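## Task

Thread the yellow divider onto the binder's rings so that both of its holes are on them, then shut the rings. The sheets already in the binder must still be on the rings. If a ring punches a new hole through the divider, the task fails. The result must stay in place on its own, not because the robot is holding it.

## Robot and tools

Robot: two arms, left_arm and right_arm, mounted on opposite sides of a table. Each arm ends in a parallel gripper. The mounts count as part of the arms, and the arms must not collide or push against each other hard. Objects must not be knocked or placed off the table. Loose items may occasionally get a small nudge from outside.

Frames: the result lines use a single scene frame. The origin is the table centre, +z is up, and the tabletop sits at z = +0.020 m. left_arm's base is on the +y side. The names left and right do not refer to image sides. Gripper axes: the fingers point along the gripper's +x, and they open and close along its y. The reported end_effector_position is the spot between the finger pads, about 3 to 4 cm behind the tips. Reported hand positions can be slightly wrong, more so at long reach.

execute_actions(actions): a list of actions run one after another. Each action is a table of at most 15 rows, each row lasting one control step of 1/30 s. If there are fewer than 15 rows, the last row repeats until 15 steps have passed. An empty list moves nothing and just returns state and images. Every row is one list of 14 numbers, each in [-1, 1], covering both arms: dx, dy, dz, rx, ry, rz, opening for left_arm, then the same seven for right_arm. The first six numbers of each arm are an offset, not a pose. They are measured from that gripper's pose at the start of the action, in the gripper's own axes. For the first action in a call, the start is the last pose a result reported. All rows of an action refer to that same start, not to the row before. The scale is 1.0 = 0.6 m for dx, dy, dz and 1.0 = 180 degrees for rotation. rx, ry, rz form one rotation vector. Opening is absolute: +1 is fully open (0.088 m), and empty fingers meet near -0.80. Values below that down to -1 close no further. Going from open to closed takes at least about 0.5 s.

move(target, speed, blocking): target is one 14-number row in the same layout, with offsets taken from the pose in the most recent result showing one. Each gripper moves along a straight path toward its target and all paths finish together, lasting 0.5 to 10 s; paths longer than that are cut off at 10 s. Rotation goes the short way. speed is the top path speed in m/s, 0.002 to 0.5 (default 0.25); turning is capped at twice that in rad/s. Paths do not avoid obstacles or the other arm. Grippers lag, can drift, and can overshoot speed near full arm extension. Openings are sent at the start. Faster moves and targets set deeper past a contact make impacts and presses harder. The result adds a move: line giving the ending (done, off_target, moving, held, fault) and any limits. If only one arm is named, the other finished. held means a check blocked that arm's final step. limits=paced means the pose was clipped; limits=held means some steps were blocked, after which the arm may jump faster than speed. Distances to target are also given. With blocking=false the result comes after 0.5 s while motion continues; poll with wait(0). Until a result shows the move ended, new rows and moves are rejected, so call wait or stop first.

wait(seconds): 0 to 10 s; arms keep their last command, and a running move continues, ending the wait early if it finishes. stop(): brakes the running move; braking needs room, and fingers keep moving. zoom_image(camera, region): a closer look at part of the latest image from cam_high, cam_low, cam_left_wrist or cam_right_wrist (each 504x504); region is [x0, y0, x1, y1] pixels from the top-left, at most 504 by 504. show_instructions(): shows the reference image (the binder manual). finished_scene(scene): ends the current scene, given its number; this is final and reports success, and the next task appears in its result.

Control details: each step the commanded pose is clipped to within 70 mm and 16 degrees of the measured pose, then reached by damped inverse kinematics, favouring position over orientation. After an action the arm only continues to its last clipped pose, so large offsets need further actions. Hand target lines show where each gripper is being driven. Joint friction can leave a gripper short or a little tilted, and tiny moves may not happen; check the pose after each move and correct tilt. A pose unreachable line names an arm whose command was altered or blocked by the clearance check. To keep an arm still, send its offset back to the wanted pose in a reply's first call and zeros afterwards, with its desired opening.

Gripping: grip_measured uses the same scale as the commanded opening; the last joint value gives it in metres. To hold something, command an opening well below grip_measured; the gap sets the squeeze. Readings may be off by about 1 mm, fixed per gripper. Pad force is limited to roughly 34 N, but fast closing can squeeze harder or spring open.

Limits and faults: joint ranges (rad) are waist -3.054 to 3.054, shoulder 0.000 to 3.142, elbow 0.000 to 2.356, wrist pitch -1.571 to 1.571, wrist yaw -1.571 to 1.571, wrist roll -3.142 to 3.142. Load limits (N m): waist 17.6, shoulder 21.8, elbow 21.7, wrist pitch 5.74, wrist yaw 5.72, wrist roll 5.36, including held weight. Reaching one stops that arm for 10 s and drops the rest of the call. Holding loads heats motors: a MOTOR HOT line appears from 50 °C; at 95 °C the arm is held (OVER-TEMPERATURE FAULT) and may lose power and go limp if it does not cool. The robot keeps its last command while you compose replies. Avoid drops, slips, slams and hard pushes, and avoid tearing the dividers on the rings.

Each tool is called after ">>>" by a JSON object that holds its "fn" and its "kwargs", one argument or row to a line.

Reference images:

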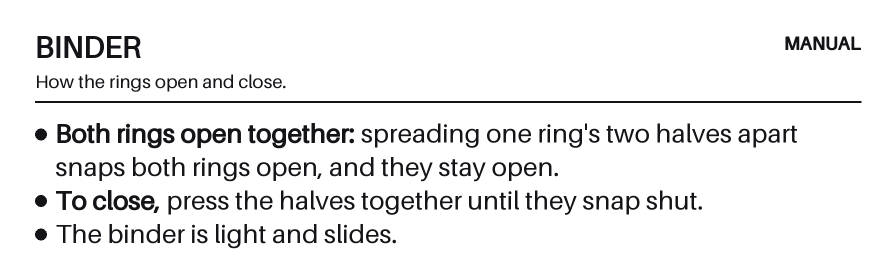

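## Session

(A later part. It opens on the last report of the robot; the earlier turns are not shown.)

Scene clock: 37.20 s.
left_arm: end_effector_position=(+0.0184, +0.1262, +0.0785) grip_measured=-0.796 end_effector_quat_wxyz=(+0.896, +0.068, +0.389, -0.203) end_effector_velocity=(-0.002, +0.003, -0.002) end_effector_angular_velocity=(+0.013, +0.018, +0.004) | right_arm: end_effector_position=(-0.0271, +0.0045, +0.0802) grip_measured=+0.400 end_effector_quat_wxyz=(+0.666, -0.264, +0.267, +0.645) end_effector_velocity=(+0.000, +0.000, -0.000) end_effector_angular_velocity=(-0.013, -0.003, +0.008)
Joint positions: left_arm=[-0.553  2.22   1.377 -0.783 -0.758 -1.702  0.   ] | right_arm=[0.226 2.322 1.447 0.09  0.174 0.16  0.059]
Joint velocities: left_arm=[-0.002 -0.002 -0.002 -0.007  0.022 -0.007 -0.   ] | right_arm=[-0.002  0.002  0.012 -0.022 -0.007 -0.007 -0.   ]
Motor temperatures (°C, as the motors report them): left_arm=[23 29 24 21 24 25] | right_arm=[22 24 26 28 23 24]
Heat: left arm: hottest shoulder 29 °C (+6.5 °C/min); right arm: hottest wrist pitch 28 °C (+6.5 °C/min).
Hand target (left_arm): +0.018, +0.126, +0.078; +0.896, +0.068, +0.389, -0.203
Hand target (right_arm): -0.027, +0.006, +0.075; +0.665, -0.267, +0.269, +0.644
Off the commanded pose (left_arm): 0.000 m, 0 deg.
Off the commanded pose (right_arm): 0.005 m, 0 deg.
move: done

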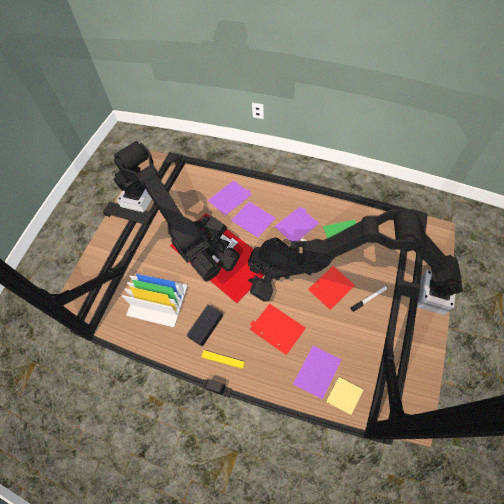

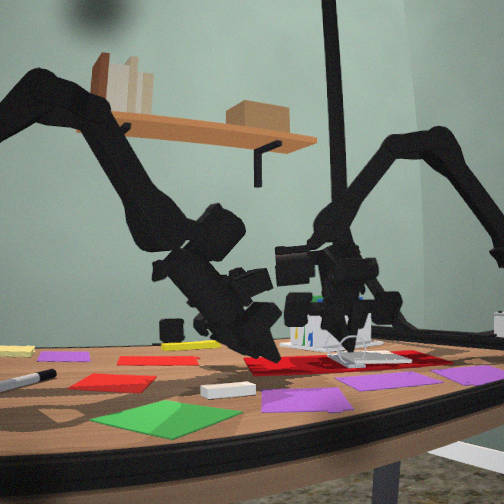

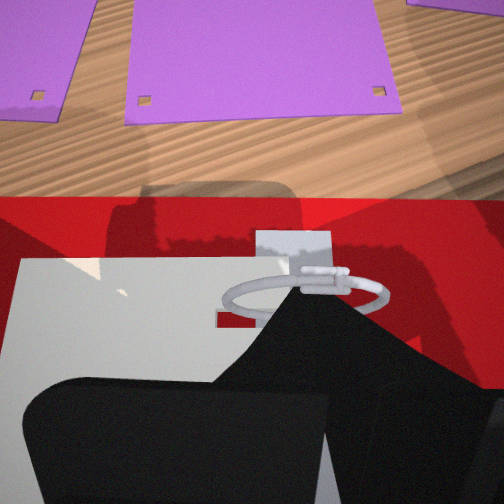

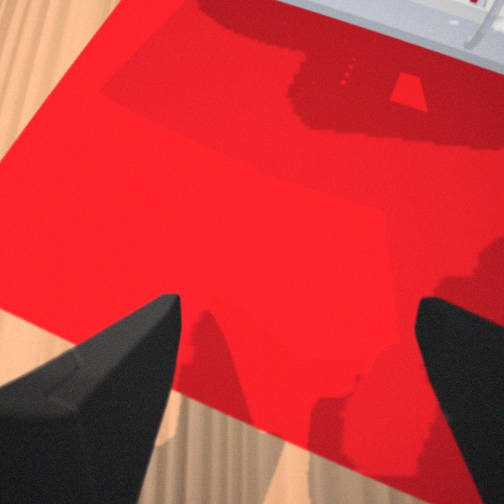

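>>> {"fn": "move", "kwargs": {
  "target": [0,0,0,0,0,0,-0.8,0.035,0,-0.0355,0,0,0,0.4],
  "speed": 0.04
}}

>>> {"fn": "zoom_image", "kwargs": {
  "camera": "cam_low",
  "region": [200, 240, 420, 400]
}}

Scene clock: 38.60 s.
left_arm: end_effector_position=(+0.0184, +0.1262, +0.0785) grip_measured=-0.796 end_effector_quat_wxyz=(+0.896, +0.068, +0.389, -0.203) end_effector_velocity=(-0.001, -0.000, +0.004) end_effector_angular_velocity=(-0.022, -0.013, +0.007) | right_arm: end_effector_position=(-0.0286, +0.0107, +0.0688) grip_measured=+0.400 end_effector_quat_wxyz=(+0.670, -0.249, +0.258, +0.651) end_effector_velocity=(-0.002, -0.003, -0.003) end_effector_angular_velocity=(-0.013, +0.008, +0.003)
Joint positions: left_arm=[-0.553  2.22   1.377 -0.783 -0.758 -1.702  0.   ] | right_arm=[0.227 2.365 1.442 0.176 0.174 0.161 0.059]
Joint velocities: left_arm=[-0.007 -0.002  0.002 -0.007 -0.022 -0.022 -0.   ] | right_arm=[ 0.002 -0.002 -0.007 -0.007 -0.007  0.007 -0.   ]
Motor temperatures (°C, as the motors report them): left_arm=[23 29 24 21 24 25] | right_arm=[22 25 26 28 23 24]
Heat: left arm: hottest shoulder 29 °C (+6.2 °C/min); right arm: hottest wrist pitch 28 °C (+6.2 °C/min).
Hand target (left_arm): +0.018, +0.126, +0.078; +0.896, +0.068, +0.389, -0.203
Hand target (right_arm): -0.027, +0.004, +0.051; +0.666, -0.264, +0.267, +0.645
Off the commanded pose (left_arm): 0.000 m, 0 deg.
Off the commanded pose (right_arm): 0.020 m, 2 deg.
move: off_target (right_arm)

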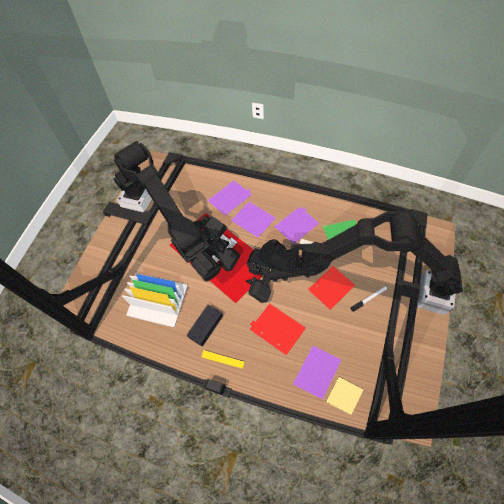

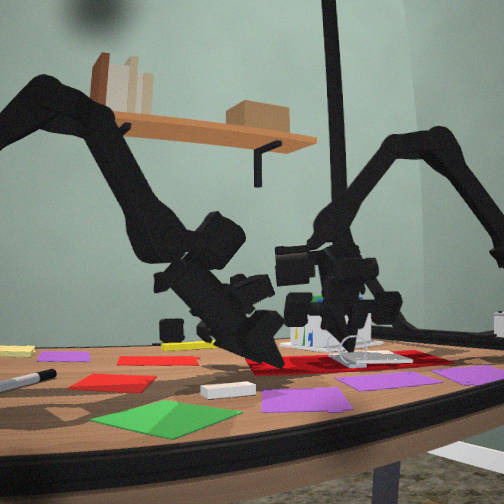

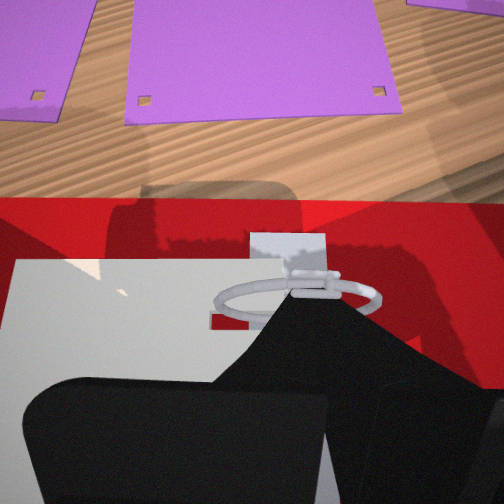

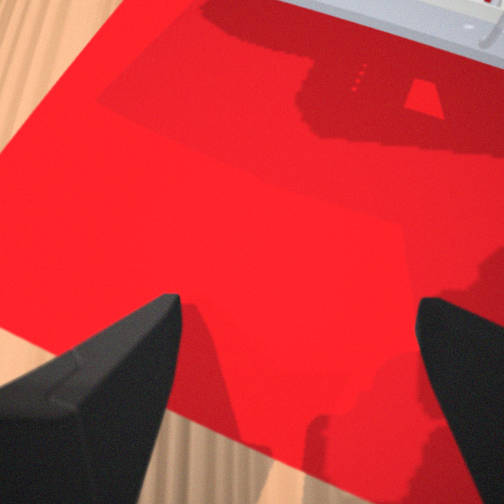

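Region (200, 240, 420, 400) of cam_low's 504x504 image, scaled by 2.291, with more detail than that image has; it fills the top 367 rows of this view, and the rest is white.

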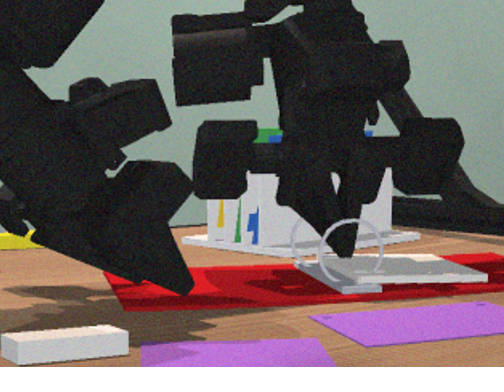

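>>> {"fn": "execute_actions", "kwargs": {
  "actions": [
    [[0.003,0.002,0,0,0,0,-0.8,0.0118,-0.003,-0.0298,0,0.013,0,0.4],[0.006,0.004,0,0,0,0,-0.8,0.0118,-0.003,-0.0298,0,0.013,0,0.4],[0.009,0.006,0,0,0,0,-0.8,0.0118,-0.003,-0.0298,0,0.013,0,0.4],[0.012,0.008,0,0,0,0,-0.8,0.0118,-0.003,-0.0298,0,0.013,0,0.4],[0.015,0.01,0,0,0,0,-0.8,0.0118,-0.003,-0.0298,0,0.013,0,0.4],[0.018,0.01,0,0,0,0,-0.8,0.0118,-0.003,-0.0298,0,0.013,0,0.4]]
  ]
}}

>>> {"fn": "zoom_image", "kwargs": {
  "camera": "cam_low",
  "region": [280, 270, 420, 380]
}}

Scene clock: 40.13 s.
left_arm: end_effector_position=(+0.0254, +0.1263, +0.0706) grip_measured=-0.796 end_effector_quat_wxyz=(+0.895, +0.066, +0.390, -0.204) end_effector_velocity=(+0.001, +0.003, +0.000) end_effector_angular_velocity=(+0.003, -0.010, +0.003) | right_arm: end_effector_position=(-0.0286, +0.0107, +0.0687) grip_measured=+0.400 end_effector_quat_wxyz=(+0.670, -0.249, +0.258, +0.650) end_effector_velocity=(-0.002, -0.004, -0.006) end_effector_angular_velocity=(-0.027, +0.005, +0.003)
Joint positions: left_arm=[-0.537  2.22   1.339 -0.725 -0.758 -1.681  0.   ] | right_arm=[0.227 2.365 1.442 0.176 0.174 0.163 0.059]
Joint velocities: left_arm=[-0.002 -0.002 -0.007 -0.007 -0.007 -0.007 -0.   ] | right_arm=[ 0.002  0.002 -0.002 -0.022 -0.007  0.007  0.   ]
Motor temperatures (°C, as the motors report them): left_arm=[23 30 24 21 24 25] | right_arm=[22 25 26 28 23 24]
Heat: left arm: hottest shoulder 30 °C (+7.5 °C/min); right arm: hottest wrist pitch 28 °C (+6.0 °C/min).
Hand target (left_arm): +0.027, +0.128, +0.070; +0.896, +0.068, +0.389, -0.203
Hand target (right_arm): -0.027, +0.004, +0.051; +0.664, -0.262, +0.271, +0.646
Off the commanded pose (left_arm): 0.003 m, 0 deg.
Off the commanded pose (right_arm): 0.019 m, 2 deg.

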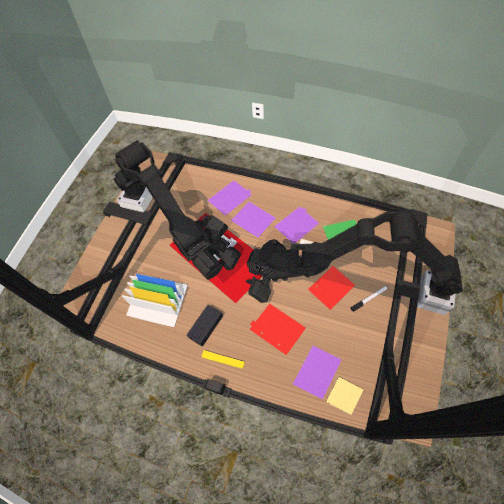

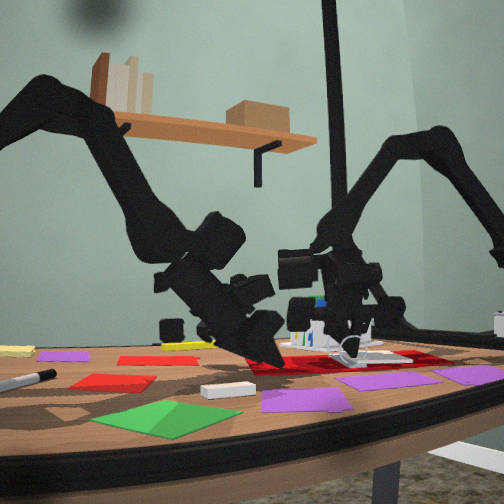

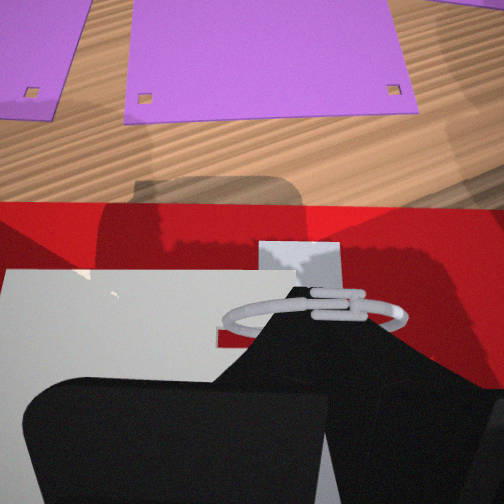

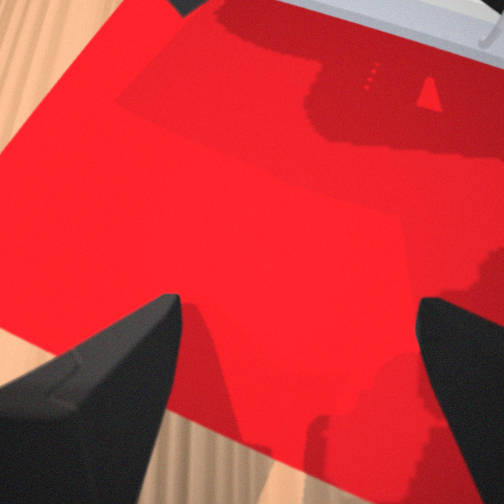

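Region (280, 270, 420, 380) of cam_low's 504x504 image, scaled by 3.600, with more detail than that image has; it fills the top 396 rows of this view, and the rest is white.

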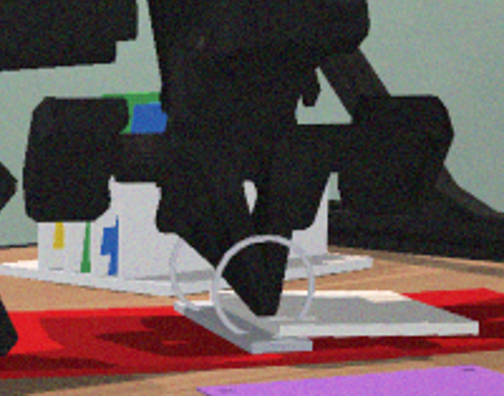

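Tips are well inside now. Spread slowly.

>>> {"fn": "execute_actions", "kwargs": {
  "actions": [
    [[0,0,0,0,0,0,-0.76,0.0118,-0.003,-0.0298,0,0.013,0,0.4],[0,0,0,0,0,0,-0.72,0.0118,-0.003,-0.0298,0,0.013,0,0.4],[0,0,0,0,0,0,-0.68,0.0118,-0.003,-0.0298,0,0.013,0,0.4],[0,0,0,0,0,0,-0.64,0.0118,-0.003,-0.0298,0,0.013,0,0.4],[0,0,0,0,0,0,-0.61,0.0118,-0.003,-0.0298,0,0.013,0,0.4],[0,0,0,0,0,0,-0.58,0.0118,-0.003,-0.0298,0,0.013,0,0.4],[0,0,0,0,0,0,-0.55,0.0118,-0.003,-0.0298,0,0.013,0,0.4],[0,0,0,0,0,0,-0.52,0.0118,-0.003,-0.0298,0,0.013,0,0.4],[0,0,0,0,0,0,-0.49,0.0118,-0.003,-0.0298,0,0.013,0,0.4],[0,0,0,0,0,0,-0.46,0.0118,-0.003,-0.0298,0,0.013,0,0.4],[0,0,0,0,0,0,-0.43,0.0118,-0.003,-0.0298,0,0.013,0,0.4],[0,0,0,0,0,0,-0.40,0.0118,-0.003,-0.0298,0,0.013,0,0.4],[0,0,0,0,0,0,-0.37,0.0118,-0.003,-0.0298,0,0.013,0,0.4]]
  ]
}}

>>> {"fn": "zoom_image", "kwargs": {
  "camera": "cam_low",
  "region": [280, 270, 420, 380]
}}

Scene clock: 41.40 s.
left_arm: end_effector_position=(+0.0243, +0.1270, +0.0697) grip_measured=-0.404 end_effector_quat_wxyz=(+0.894, +0.067, +0.394, -0.204) end_effector_velocity=(-0.001, +0.002, -0.001) end_effector_angular_velocity=(+0.012, -0.015, -0.013) | right_arm: end_effector_position=(-0.0275, +0.0108, +0.0684) grip_measured=+0.400 end_effector_quat_wxyz=(+0.671, -0.248, +0.259, +0.650) end_effector_velocity=(+0.003, +0.001, +0.001) end_effector_angular_velocity=(+0.006, +0.001, +0.003)
Joint positions: left_arm=[-0.538  2.219  1.338 -0.724 -0.75  -1.681  0.019] | right_arm=[0.225 2.365 1.442 0.176 0.174 0.166 0.059]
Joint velocities: left_arm=[-0.007  0.002 -0.002 -0.007 -0.007  0.007  0.018] | right_arm=[-0.007 -0.002 -0.002  0.007 -0.007 -0.007  0.   ]
Motor temperatures (°C, as the motors report them): left_arm=[23 30 24 21 24 25] | right_arm=[22 25 26 28 23 24]
Heat: left arm: hottest shoulder 30 °C (+7.2 °C/min); right arm: hottest wrist pitch 28 °C (+5.8 °C/min).
Hand target (left_arm): +0.025, +0.126, +0.071; +0.895, +0.066, +0.390, -0.204
Hand target (right_arm): -0.027, +0.003, +0.051; +0.664, -0.262, +0.272, +0.645
Off the commanded pose (left_arm): 0.002 m, 0 deg.
Off the commanded pose (right_arm): 0.019 m, 2 deg.

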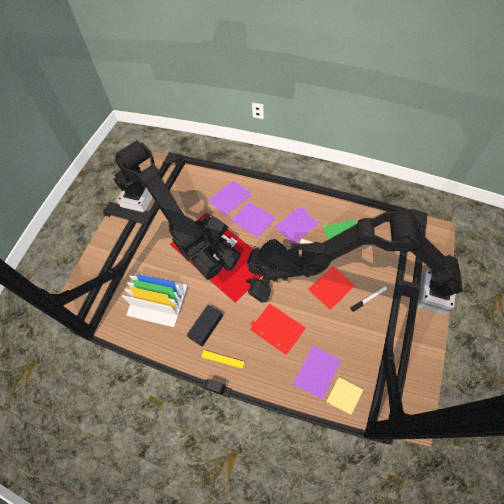

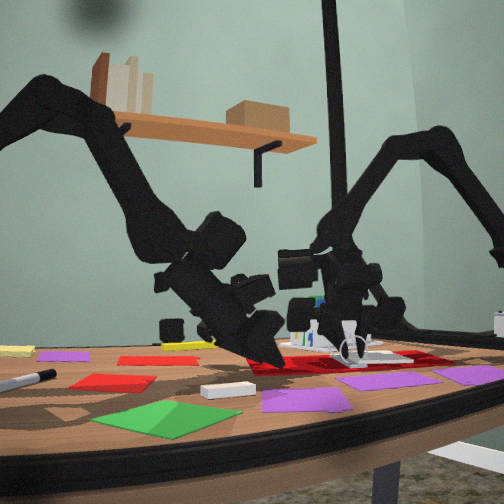

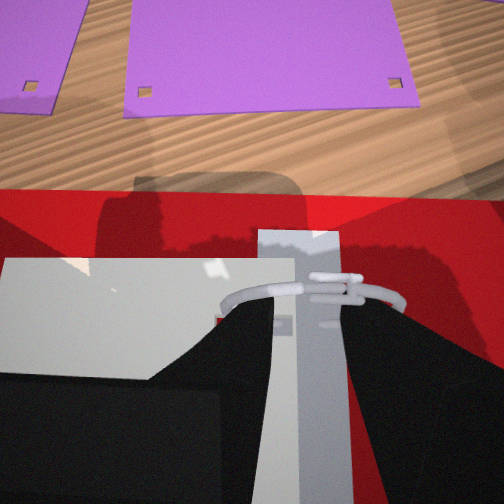

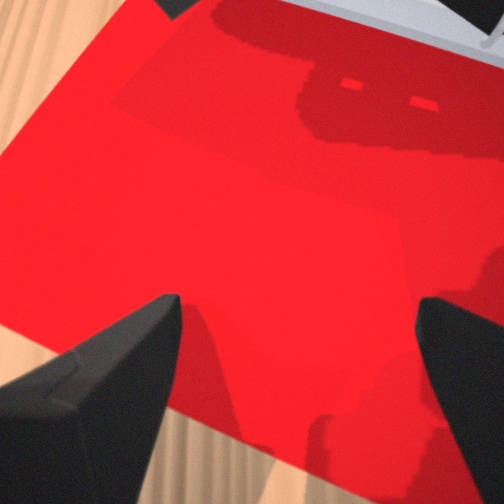

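Region (280, 270, 420, 380) of cam_low's 504x504 image, scaled by 3.600, with more detail than that image has; it fills the top 396 rows of this view, and the rest is white.

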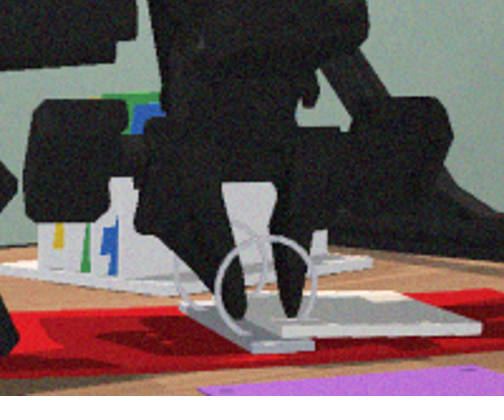

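>>> {"fn": "execute_actions", "kwargs": {
  "actions": [
    [[-0.006,0,0,0,0,0,-0.5,0.0118,-0.003,-0.0298,0,0.013,0,0.4],[-0.012,0,0,0,0,0,-0.5,0.0118,-0.003,-0.0298,0,0.013,0,0.4],[-0.018,0,0,0,0,0,-0.5,0.0118,-0.003,-0.0298,0,0.013,0,0.4],[-0.024,0,0,0,0,0,-0.5,0.0118,-0.003,-0.0298,0,0.013,0,0.4],[-0.03,0,0,0,0,0,-0.5,0.0118,-0.003,-0.0298,0,0.013,0,0.4],[-0.036,0,0,0,0,0,-0.5,0.0118,-0.003,-0.0298,0,0.013,0,0.4],[-0.04,0,0,0,0,0,-0.5,0.0118,-0.003,-0.0298,0,0.013,0,0.4]],
    [[0,0.006,0.001,0,0,0,-0.43,0.0118,-0.003,-0.0298,0,0.013,0,0.4],[0,0.012,0.002,0,0,0,-0.43,0.0118,-0.003,-0.0298,0,0.013,0,0.4],[0,0.018,0.003,0,0,0,-0.43,0.0118,-0.003,-0.0298,0,0.013,0,0.4],[0,0.024,0.004,0,0,0,-0.43,0.0118,-0.003,-0.0298,0,0.013,0,0.4],[0,0.03,0.005,0,0,0,-0.43,0.0118,-0.003,-0.0298,0,0.013,0,0.4],[0,0.036,0.006,0,-0.005,0,-0.43,0.0118,-0.003,-0.0298,0,0.013,0,0.4],[0,0.038,0.007,0,-0.01,0,-0.43,0.0118,-0.003,-0.0298,0,0.013,0,0.4]]
  ]
}}

>>> {"fn": "zoom_image", "kwargs": {
  "camera": "cam_low",
  "region": [280, 270, 420, 380]
}}

Scene clock: 45.60 s.
left_arm: end_effector_position=(+0.0236, +0.1547, +0.0816) grip_measured=-0.430 end_effector_quat_wxyz=(+0.901, +0.075, +0.378, -0.200) end_effector_velocity=(+0.001, +0.001, +0.005) end_effector_angular_velocity=(-0.032, -0.008, +0.006) | right_arm: end_effector_position=(-0.0274, +0.0108, +0.0681) grip_measured=+0.400 end_effector_quat_wxyz=(+0.671, -0.247, +0.260, +0.649) end_effector_velocity=(+0.001, -0.001, -0.001) end_effector_angular_velocity=(-0.008, -0.002, +0.008)
Joint positions: left_arm=[-0.586  2.153  1.265 -0.791 -0.773 -1.75   0.018] | right_arm=[0.224 2.366 1.442 0.177 0.174 0.168 0.059]
Joint velocities: left_arm=[-0.007 -0.017 -0.017  0.007 -0.022 -0.022  0.   ] | right_arm=[-0.002 -0.002 -0.002 -0.007 -0.007 -0.007 -0.   ]
Motor temperatures (°C, as the motors report them): left_arm=[23 31 25 21 24 25] | right_arm=[22 26 26 28 23 24]
Heat: left arm: hottest shoulder 31 °C (+7.9 °C/min); right arm: hottest wrist pitch 28 °C (+5.3 °C/min).
Hand target (left_arm): +0.024, +0.156, +0.085; +0.901, +0.071, +0.376, -0.203
Hand target (right_arm): -0.026, +0.004, +0.050; +0.665, -0.260, +0.273, +0.644
Off the commanded pose (left_arm): 0.004 m, 1 deg.
Off the commanded pose (right_arm): 0.019 m, 2 deg.

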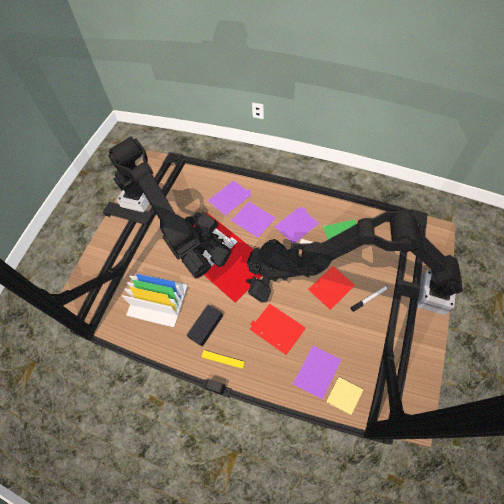

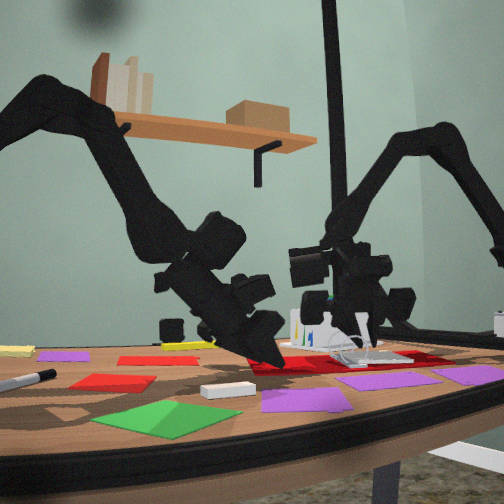

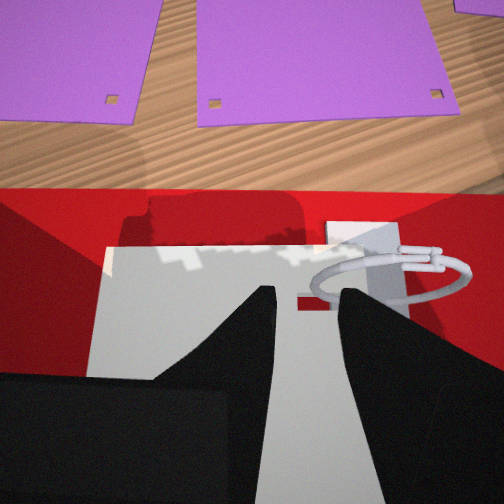

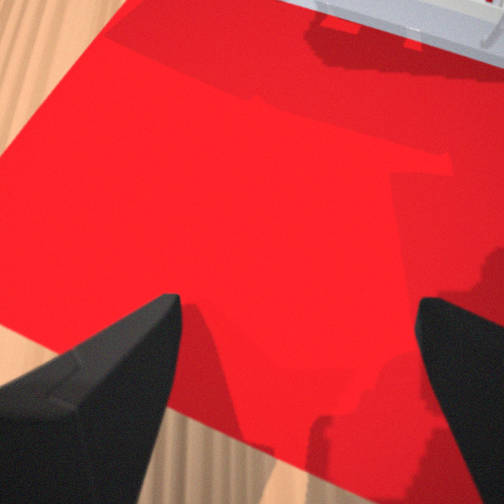

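Region (280, 270, 420, 380) of cam_low's 504x504 image, scaled by 3.600, with more detail than that image has; it fills the top 396 rows of this view, and the rest is white.

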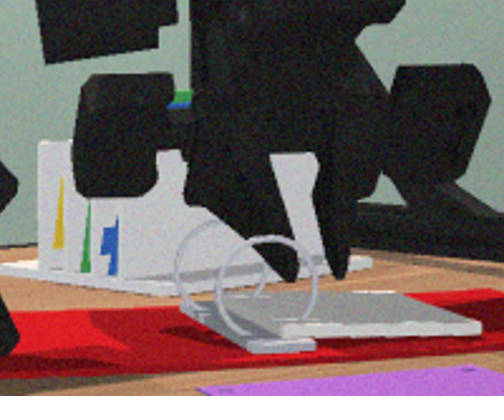

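>>> {"fn": "execute_actions", "kwargs": {
  "actions": [
    [[0.004,-0.001,0.001,0,0,0,-0.43,0.0118,-0.003,-0.0298,0,0.013,0,0.4],[0.008,-0.002,0.002,0,0,0,-0.43,0.0118,-0.003,-0.0298,0,0.013,0,0.4],[0.012,-0.003,0.003,0,0,0,-0.43,0.0118,-0.003,-0.0298,0,0.013,0,0.4],[0.016,-0.004,0.004,0,0,0,-0.43,0.0118,-0.003,-0.0298,0,0.013,0,0.4],[0.02,-0.004,0.005,0,0,0,-0.43,0.0118,-0.003,-0.0298,0,0.013,0,0.4],[0.024,-0.004,0.006,0,0,0,-0.43,0.0118,-0.003,-0.0298,0,0.013,0,0.4],[0.028,-0.004,0.007,0,0,0,-0.43,0.0118,-0.003,-0.0298,0,0.013,0,0.4],[0.031,-0.004,0.007,0,0,0,-0.43,0.0118,-0.003,-0.0298,0,0.013,0,0.4]]
  ]
}}

>>> {"fn": "zoom_image", "kwargs": {
  "camera": "cam_low",
  "region": [280, 270, 420, 380]
}}

Scene clock: 46.93 s.
left_arm: end_effector_position=(+0.0319, +0.1425, +0.0787) grip_measured=-0.430 end_effector_quat_wxyz=(+0.897, +0.064, +0.385, -0.206) end_effector_velocity=(+0.003, -0.002, -0.003) end_effector_angular_velocity=(-0.002, +0.010, +0.007) | right_arm: end_effector_position=(-0.0267, +0.0109, +0.0680) grip_measured=+0.400 end_effector_quat_wxyz=(+0.672, -0.246, +0.261, +0.648) end_effector_velocity=(+0.001, -0.001, -0.001) end_effector_angular_velocity=(-0.008, -0.002, +0.008)
Joint positions: left_arm=[-0.547  2.152  1.254 -0.714 -0.77  -1.691  0.018] | right_arm=[0.223 2.366 1.442 0.177 0.175 0.17  0.059]
Joint velocities: left_arm=[ 0.012  0.002 -0.007  0.022  0.007  0.007  0.   ] | right_arm=[-0.002 -0.002 -0.002 -0.007 -0.007 -0.007  0.   ]
Motor temperatures (°C, as the motors report them): left_arm=[23 31 24 21 24 25] | right_arm=[22 26 26 28 23 24]
Heat: left arm: hottest shoulder 31 °C (+7.7 °C/min); right arm: hottest wrist pitch 28 °C (+5.1 °C/min).
Hand target (left_arm): +0.037, +0.146, +0.071; +0.901, +0.075, +0.378, -0.200
Hand target (right_arm): -0.026, +0.004, +0.051; +0.665, -0.260, +0.274, +0.644
Off the commanded pose (left_arm): 0.009 m, 2 deg.
Off the commanded pose (right_arm): 0.019 m, 2 deg.

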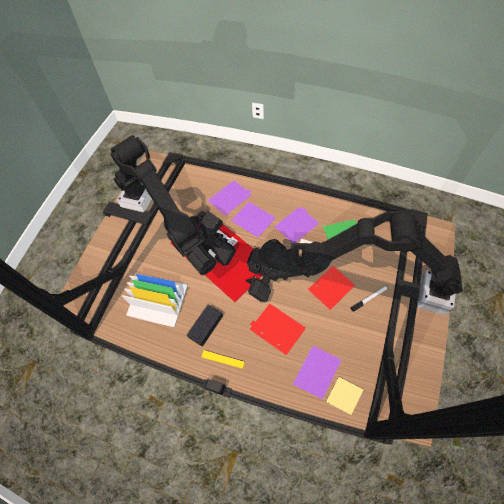

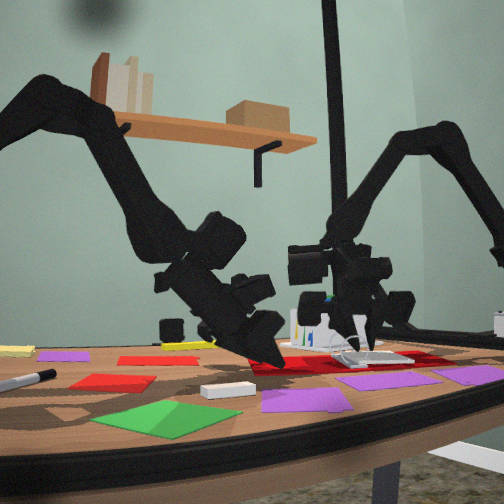

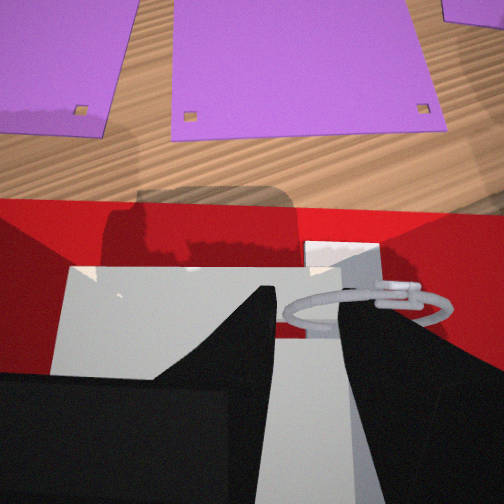

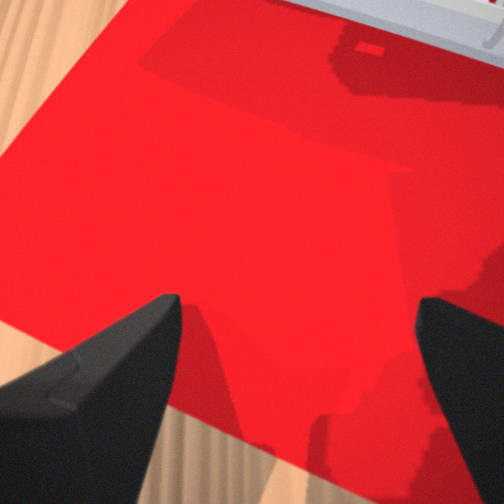

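Region (280, 270, 420, 380) of cam_low's 504x504 image, scaled by 3.600, with more detail than that image has; it fills the top 396 rows of this view, and the rest is white.

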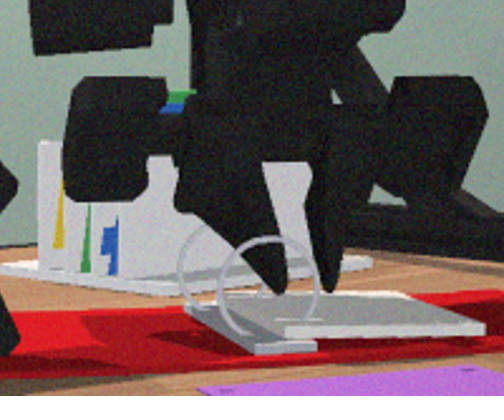

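>>> {"fn": "execute_actions", "kwargs": {
  "actions": [
    [[0.003,0.002,-0.003,0.002,0,0.002,-0.43,0.0118,-0.003,-0.0298,0,0.013,0,0.4],[0.006,0.004,-0.006,0.004,0,0.004,-0.43,0.0118,-0.003,-0.0298,0,0.013,0,0.4],[0.009,0.006,-0.009,0.006,-0.002,0.006,-0.43,0.0118,-0.003,-0.0298,0,0.013,0,0.4],[0.012,0.007,-0.012,0.008,-0.004,0.008,-0.43,0.0118,-0.003,-0.0298,0,0.013,0,0.4],[0.015,0.008,-0.014,0.01,-0.005,0.01,-0.43,0.0118,-0.003,-0.0298,0,0.013,0,0.4]]
  ]
}}

>>> {"fn": "zoom_image", "kwargs": {
  "camera": "cam_low",
  "region": [280, 270, 420, 380]
}}

Scene clock: 48.93 s.
left_arm: end_effector_position=(+0.0348, +0.1467, +0.0695) grip_measured=-0.430 end_effector_quat_wxyz=(+0.901, +0.080, +0.377, -0.199) end_effector_velocity=(-0.000, -0.000, +0.002) end_effector_angular_velocity=(-0.006, -0.005, +0.002) | right_arm: end_effector_position=(-0.0267, +0.0108, +0.0678) grip_measured=+0.400 end_effector_quat_wxyz=(+0.672, -0.246, +0.261, +0.648) end_effector_velocity=(-0.003, +0.000, +0.001) end_effector_angular_velocity=(+0.006, -0.010, +0.023)
Joint positions: left_arm=[-0.547  2.182  1.254 -0.724 -0.777 -1.694  0.018] | right_arm=[0.223 2.367 1.442 0.177 0.175 0.171 0.059]
Joint velocities: left_arm=[-0.002 -0.002  0.002 -0.007 -0.007 -0.007 -0.   ] | right_arm=[ 0.002 -0.002 -0.002  0.007 -0.007 -0.022  0.   ]
Motor temperatures (°C, as the motors report them): left_arm=[23 31 24 21 24 25] | right_arm=[22 27 26 28 23 24]
Heat: left arm: hottest shoulder 31 °C (+7.4 °C/min); right arm: hottest wrist pitch 28 °C (+4.9 °C/min).
Hand target (left_arm): +0.034, +0.146, +0.066; +0.902, +0.083, +0.373, -0.199
Hand target (right_arm): -0.025, +0.004, +0.050; +0.666, -0.259, +0.274, +0.643
Off the commanded pose (left_arm): 0.003 m, 1 deg.
Off the commanded pose (right_arm): 0.019 m, 2 deg.

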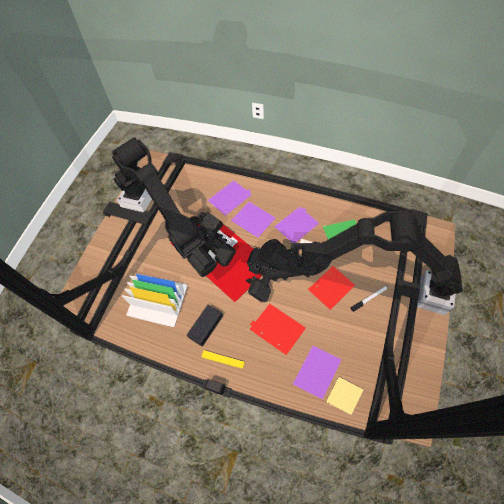

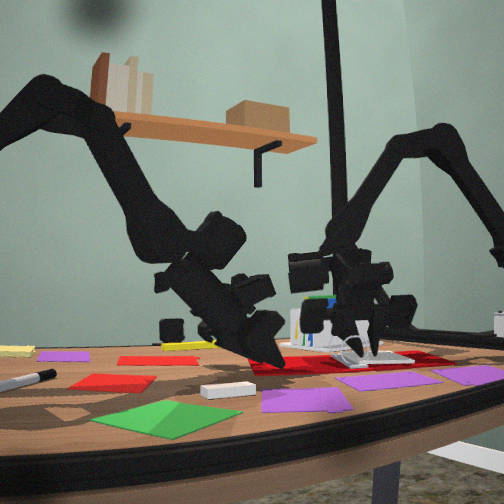

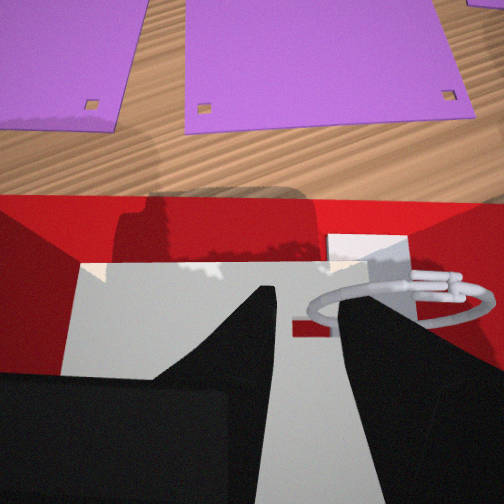

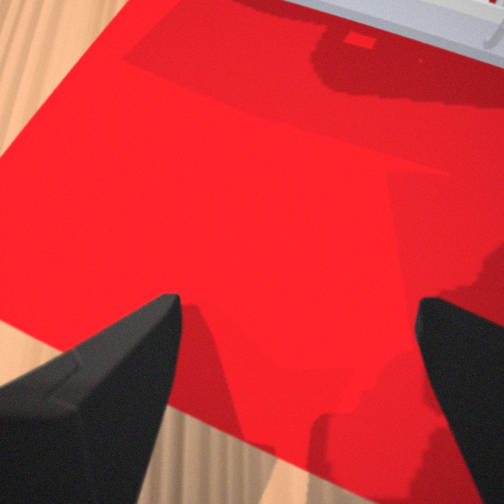

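Region (280, 270, 420, 380) of cam_low's 504x504 image, scaled by 3.600, with more detail than that image has; it fills the top 396 rows of this view, and the rest is white.

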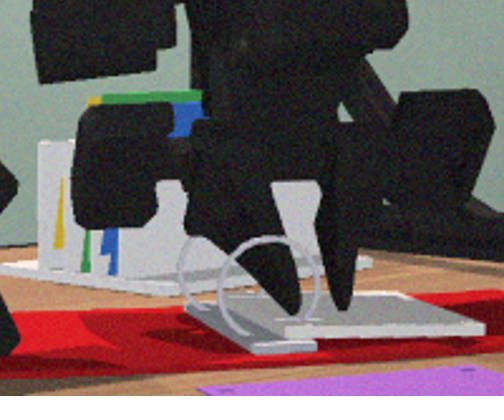

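>>> {"fn": "execute_actions", "kwargs": {
  "actions": [
    [[0.002,0,0.004,0,0,0,-0.46,0.0118,-0.003,-0.035,0,0.013,0,0.4],[0.004,0,0.008,0,0,0,-0.5,0.0118,-0.003,-0.035,0,0.013,0,0.4],[0.004,0,0.008,0,0,0,-0.54,0.0118,-0.003,-0.035,0,0.013,0,0.4],[0.004,0,0.008,0,0,0,-0.58,0.0118,-0.003,-0.035,0,0.013,0,0.4],[0.004,0,0.008,0,0,0,-0.62,0.0118,-0.003,-0.035,0,0.013,0,0.4],[0.004,0,0.008,0,0,0,-0.66,0.0118,-0.003,-0.035,0,0.013,0,0.4],[0.004,0,0.008,0,0,0,-0.69,0.0118,-0.003,-0.035,0,0.013,0,0.4],[0.004,0,0.008,0,0,0,-0.72,0.0118,-0.003,-0.035,0,0.013,0,0.4],[0.004,0,0.008,0,0,0,-0.75,0.0118,-0.003,-0.035,0,0.013,0,0.4],[0.004,0,0.008,0,0,0,-0.78,0.0118,-0.003,-0.035,0,0.013,0,0.4]]
  ]
}}

>>> {"fn": "zoom_image", "kwargs": {
  "camera": "cam_low",
  "region": [280, 270, 420, 380]
}}

Scene clock: 50.73 s.
left_arm: end_effector_position=(+0.0375, +0.1438, +0.0693) grip_measured=-0.672 end_effector_quat_wxyz=(+0.900, +0.083, +0.377, -0.201) end_effector_velocity=(+0.005, +0.005, +0.002) end_effector_angular_velocity=(+0.033, -0.026, -0.003) | right_arm: end_effector_position=(-0.0263, +0.0111, +0.0679) grip_measured=+0.400 end_effector_quat_wxyz=(+0.673, -0.242, +0.260, +0.648) end_effector_velocity=(+0.001, -0.002, -0.003) end_effector_angular_velocity=(-0.013, +0.008, -0.002)
Joint positions: left_arm=[-0.537  2.182  1.254 -0.711 -0.776 -1.671  0.006] | right_arm=[0.223 2.367 1.436 0.189 0.175 0.174 0.059]
Joint velocities: left_arm=[ 0.002 -0.002 -0.002 -0.037 -0.007  0.007 -0.   ] | right_arm=[-0.002  0.002 -0.002 -0.007 -0.007  0.007 -0.   ]
Motor temperatures (°C, as the motors report them): left_arm=[23 31 25 21 24 25] | right_arm=[22 27 26 27 23 24]
Heat: left arm: hottest shoulder 31 °C (+7.1 °C/min); right arm: hottest shoulder 27 °C (+3.5 °C/min).
Hand target (left_arm): +0.039, +0.145, +0.071; +0.901, +0.080, +0.377, -0.199
Hand target (right_arm): -0.025, +0.001, +0.048; +0.666, -0.259, +0.275, +0.643
Off the commanded pose (left_arm): 0.003 m, 0 deg.
Off the commanded pose (right_arm): 0.022 m, 3 deg.

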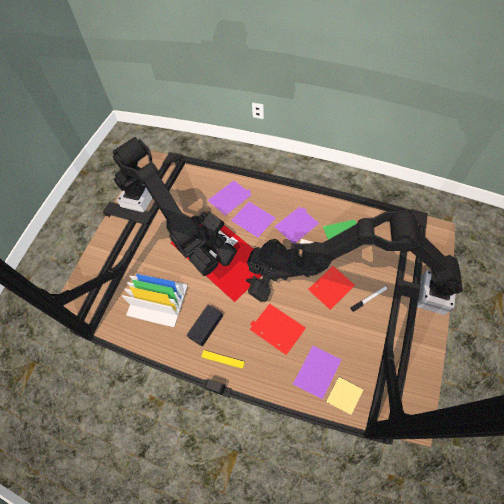

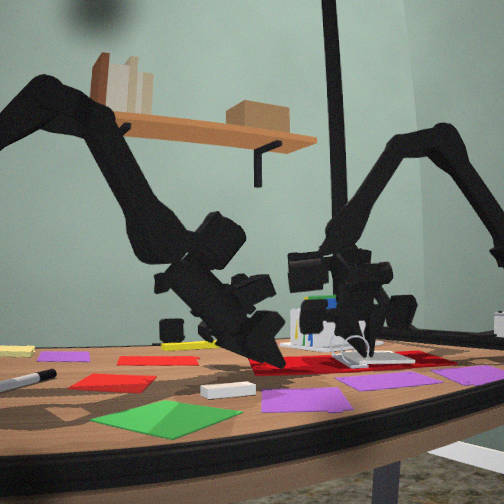

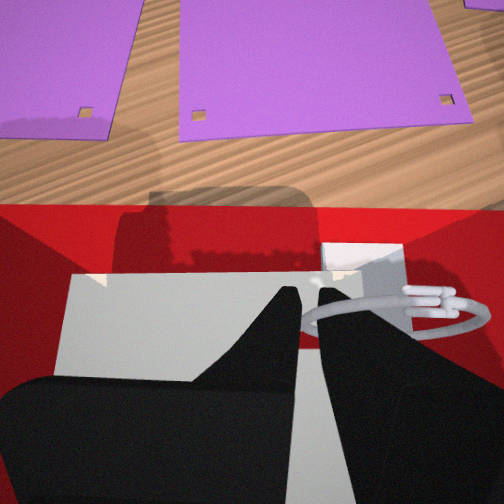

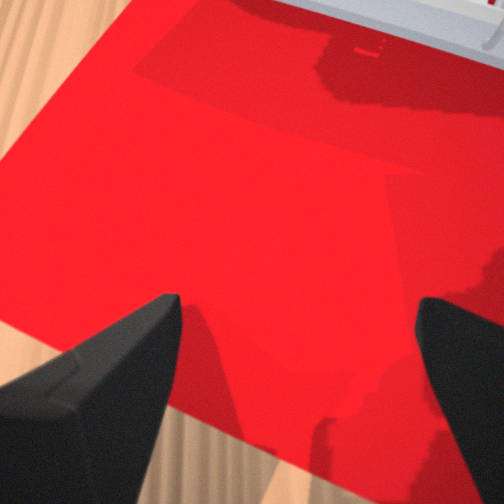

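Region (280, 270, 420, 380) of cam_low's 504x504 image, scaled by 3.600, with more detail than that image has; it fills the top 396 rows of this view, and the rest is white.

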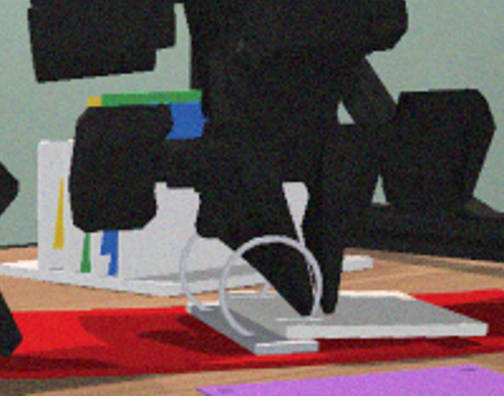

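>>> {"fn": "execute_actions", "kwargs": {
  "actions": [
    [[0,0.003,0,0,0,0,-0.65,0.0118,-0.003,-0.037,0,0.015,0,0.4],[0,0.006,0,0,0,0,-0.62,0.0118,-0.003,-0.037,0,0.015,0,0.4],[0,0.009,0,0,0,0,-0.59,0.0118,-0.003,-0.037,0,0.015,0,0.4],[0,0.012,0,0,0,0,-0.56,0.0118,-0.003,-0.037,0,0.015,0,0.4],[0,0.014,0,0,0,0,-0.53,0.0118,-0.003,-0.037,0,0.015,0,0.4],[0,0.016,0,0,0,0,-0.5,0.0118,-0.003,-0.037,0,0.015,0,0.4],[0,0.018,0,0,0,0,-0.5,0.0118,-0.003,-0.037,0,0.015,0,0.4],[0,0.02,0,0,0,0,-0.5,0.0118,-0.003,-0.037,0,0.015,0,0.4],[0,0.022,0,0,0,0,-0.5,0.0118,-0.003,-0.037,0,0.015,0,0.4],[0,0.024,0,0,0,0,-0.5,0.0118,-0.003,-0.037,0,0.015,0,0.4],[0,0.026,0,0,0,0,-0.5,0.0118,-0.003,-0.037,0,0.015,0,0.4]]
  ]
}}

>>> {"fn": "zoom_image", "kwargs": {
  "camera": "cam_low",
  "region": [280, 270, 420, 380]
}}

Scene clock: 52.00 s.
left_arm: end_effector_position=(+0.0416, +0.1528, +0.0684) grip_measured=-0.500 end_effector_quat_wxyz=(+0.900, +0.079, +0.378, -0.203) end_effector_velocity=(+0.002, +0.004, +0.003) end_effector_angular_velocity=(-0.019, +0.002, +0.002) | right_arm: end_effector_position=(-0.0241, +0.0120, +0.0683) grip_measured=+0.401 end_effector_quat_wxyz=(+0.675, -0.238, +0.261, +0.648) end_effector_velocity=(+0.004, -0.002, -0.001) end_effector_angular_velocity=(-0.018, +0.007, -0.007)
Joint positions: left_arm=[-0.539  2.151  1.196 -0.676 -0.776 -1.673  0.014] | right_arm=[0.218 2.367 1.435 0.197 0.174 0.177 0.059]
Joint velocities: left_arm=[-0.002 -0.027 -0.037  0.022 -0.007 -0.007  0.002] | right_arm=[-0.007 -0.007 -0.002 -0.022 -0.007  0.007 -0.   ]
Motor temperatures (°C, as the motors report them): left_arm=[23 31 25 21 24 25] | right_arm=[22 27 26 27 23 24]
Heat: left arm: hottest shoulder 31 °C (+6.9 °C/min); right arm: hottest shoulder 27 °C (+3.5 °C/min).
Hand target (left_arm): +0.044, +0.158, +0.069; +0.900, +0.083, +0.377, -0.201
Hand target (right_arm): -0.025, +0.001, +0.047; +0.667, -0.257, +0.276, +0.643
Off the commanded pose (left_arm): 0.006 m, 0 deg.
Off the commanded pose (right_arm): 0.024 m, 3 deg.

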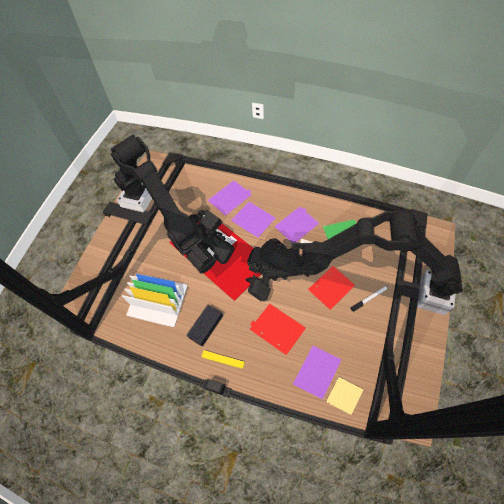

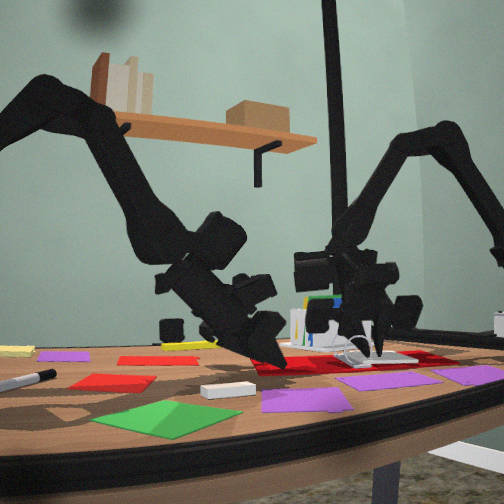

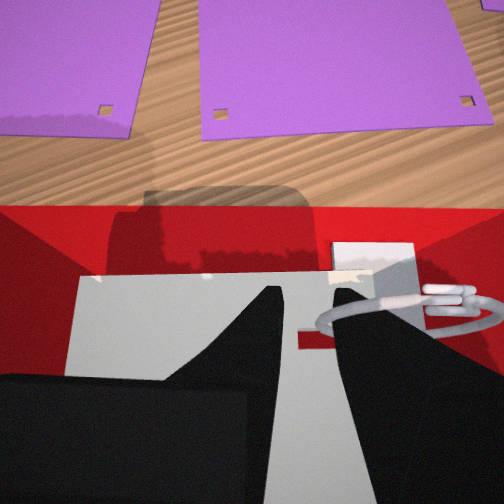

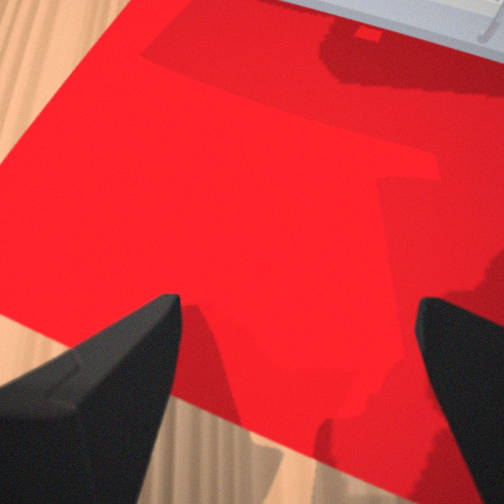

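Region (280, 270, 420, 380) of cam_low's 504x504 image, scaled by 3.600, with more detail than that image has; it fills the top 396 rows of this view, and the rest is white.

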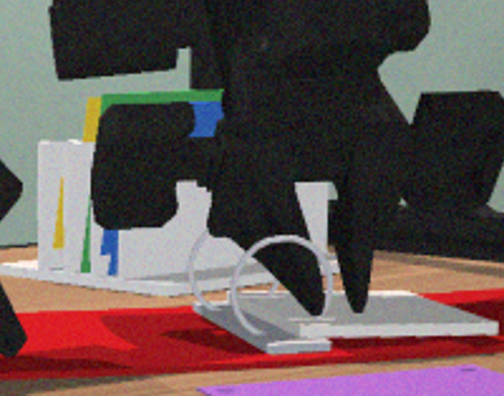

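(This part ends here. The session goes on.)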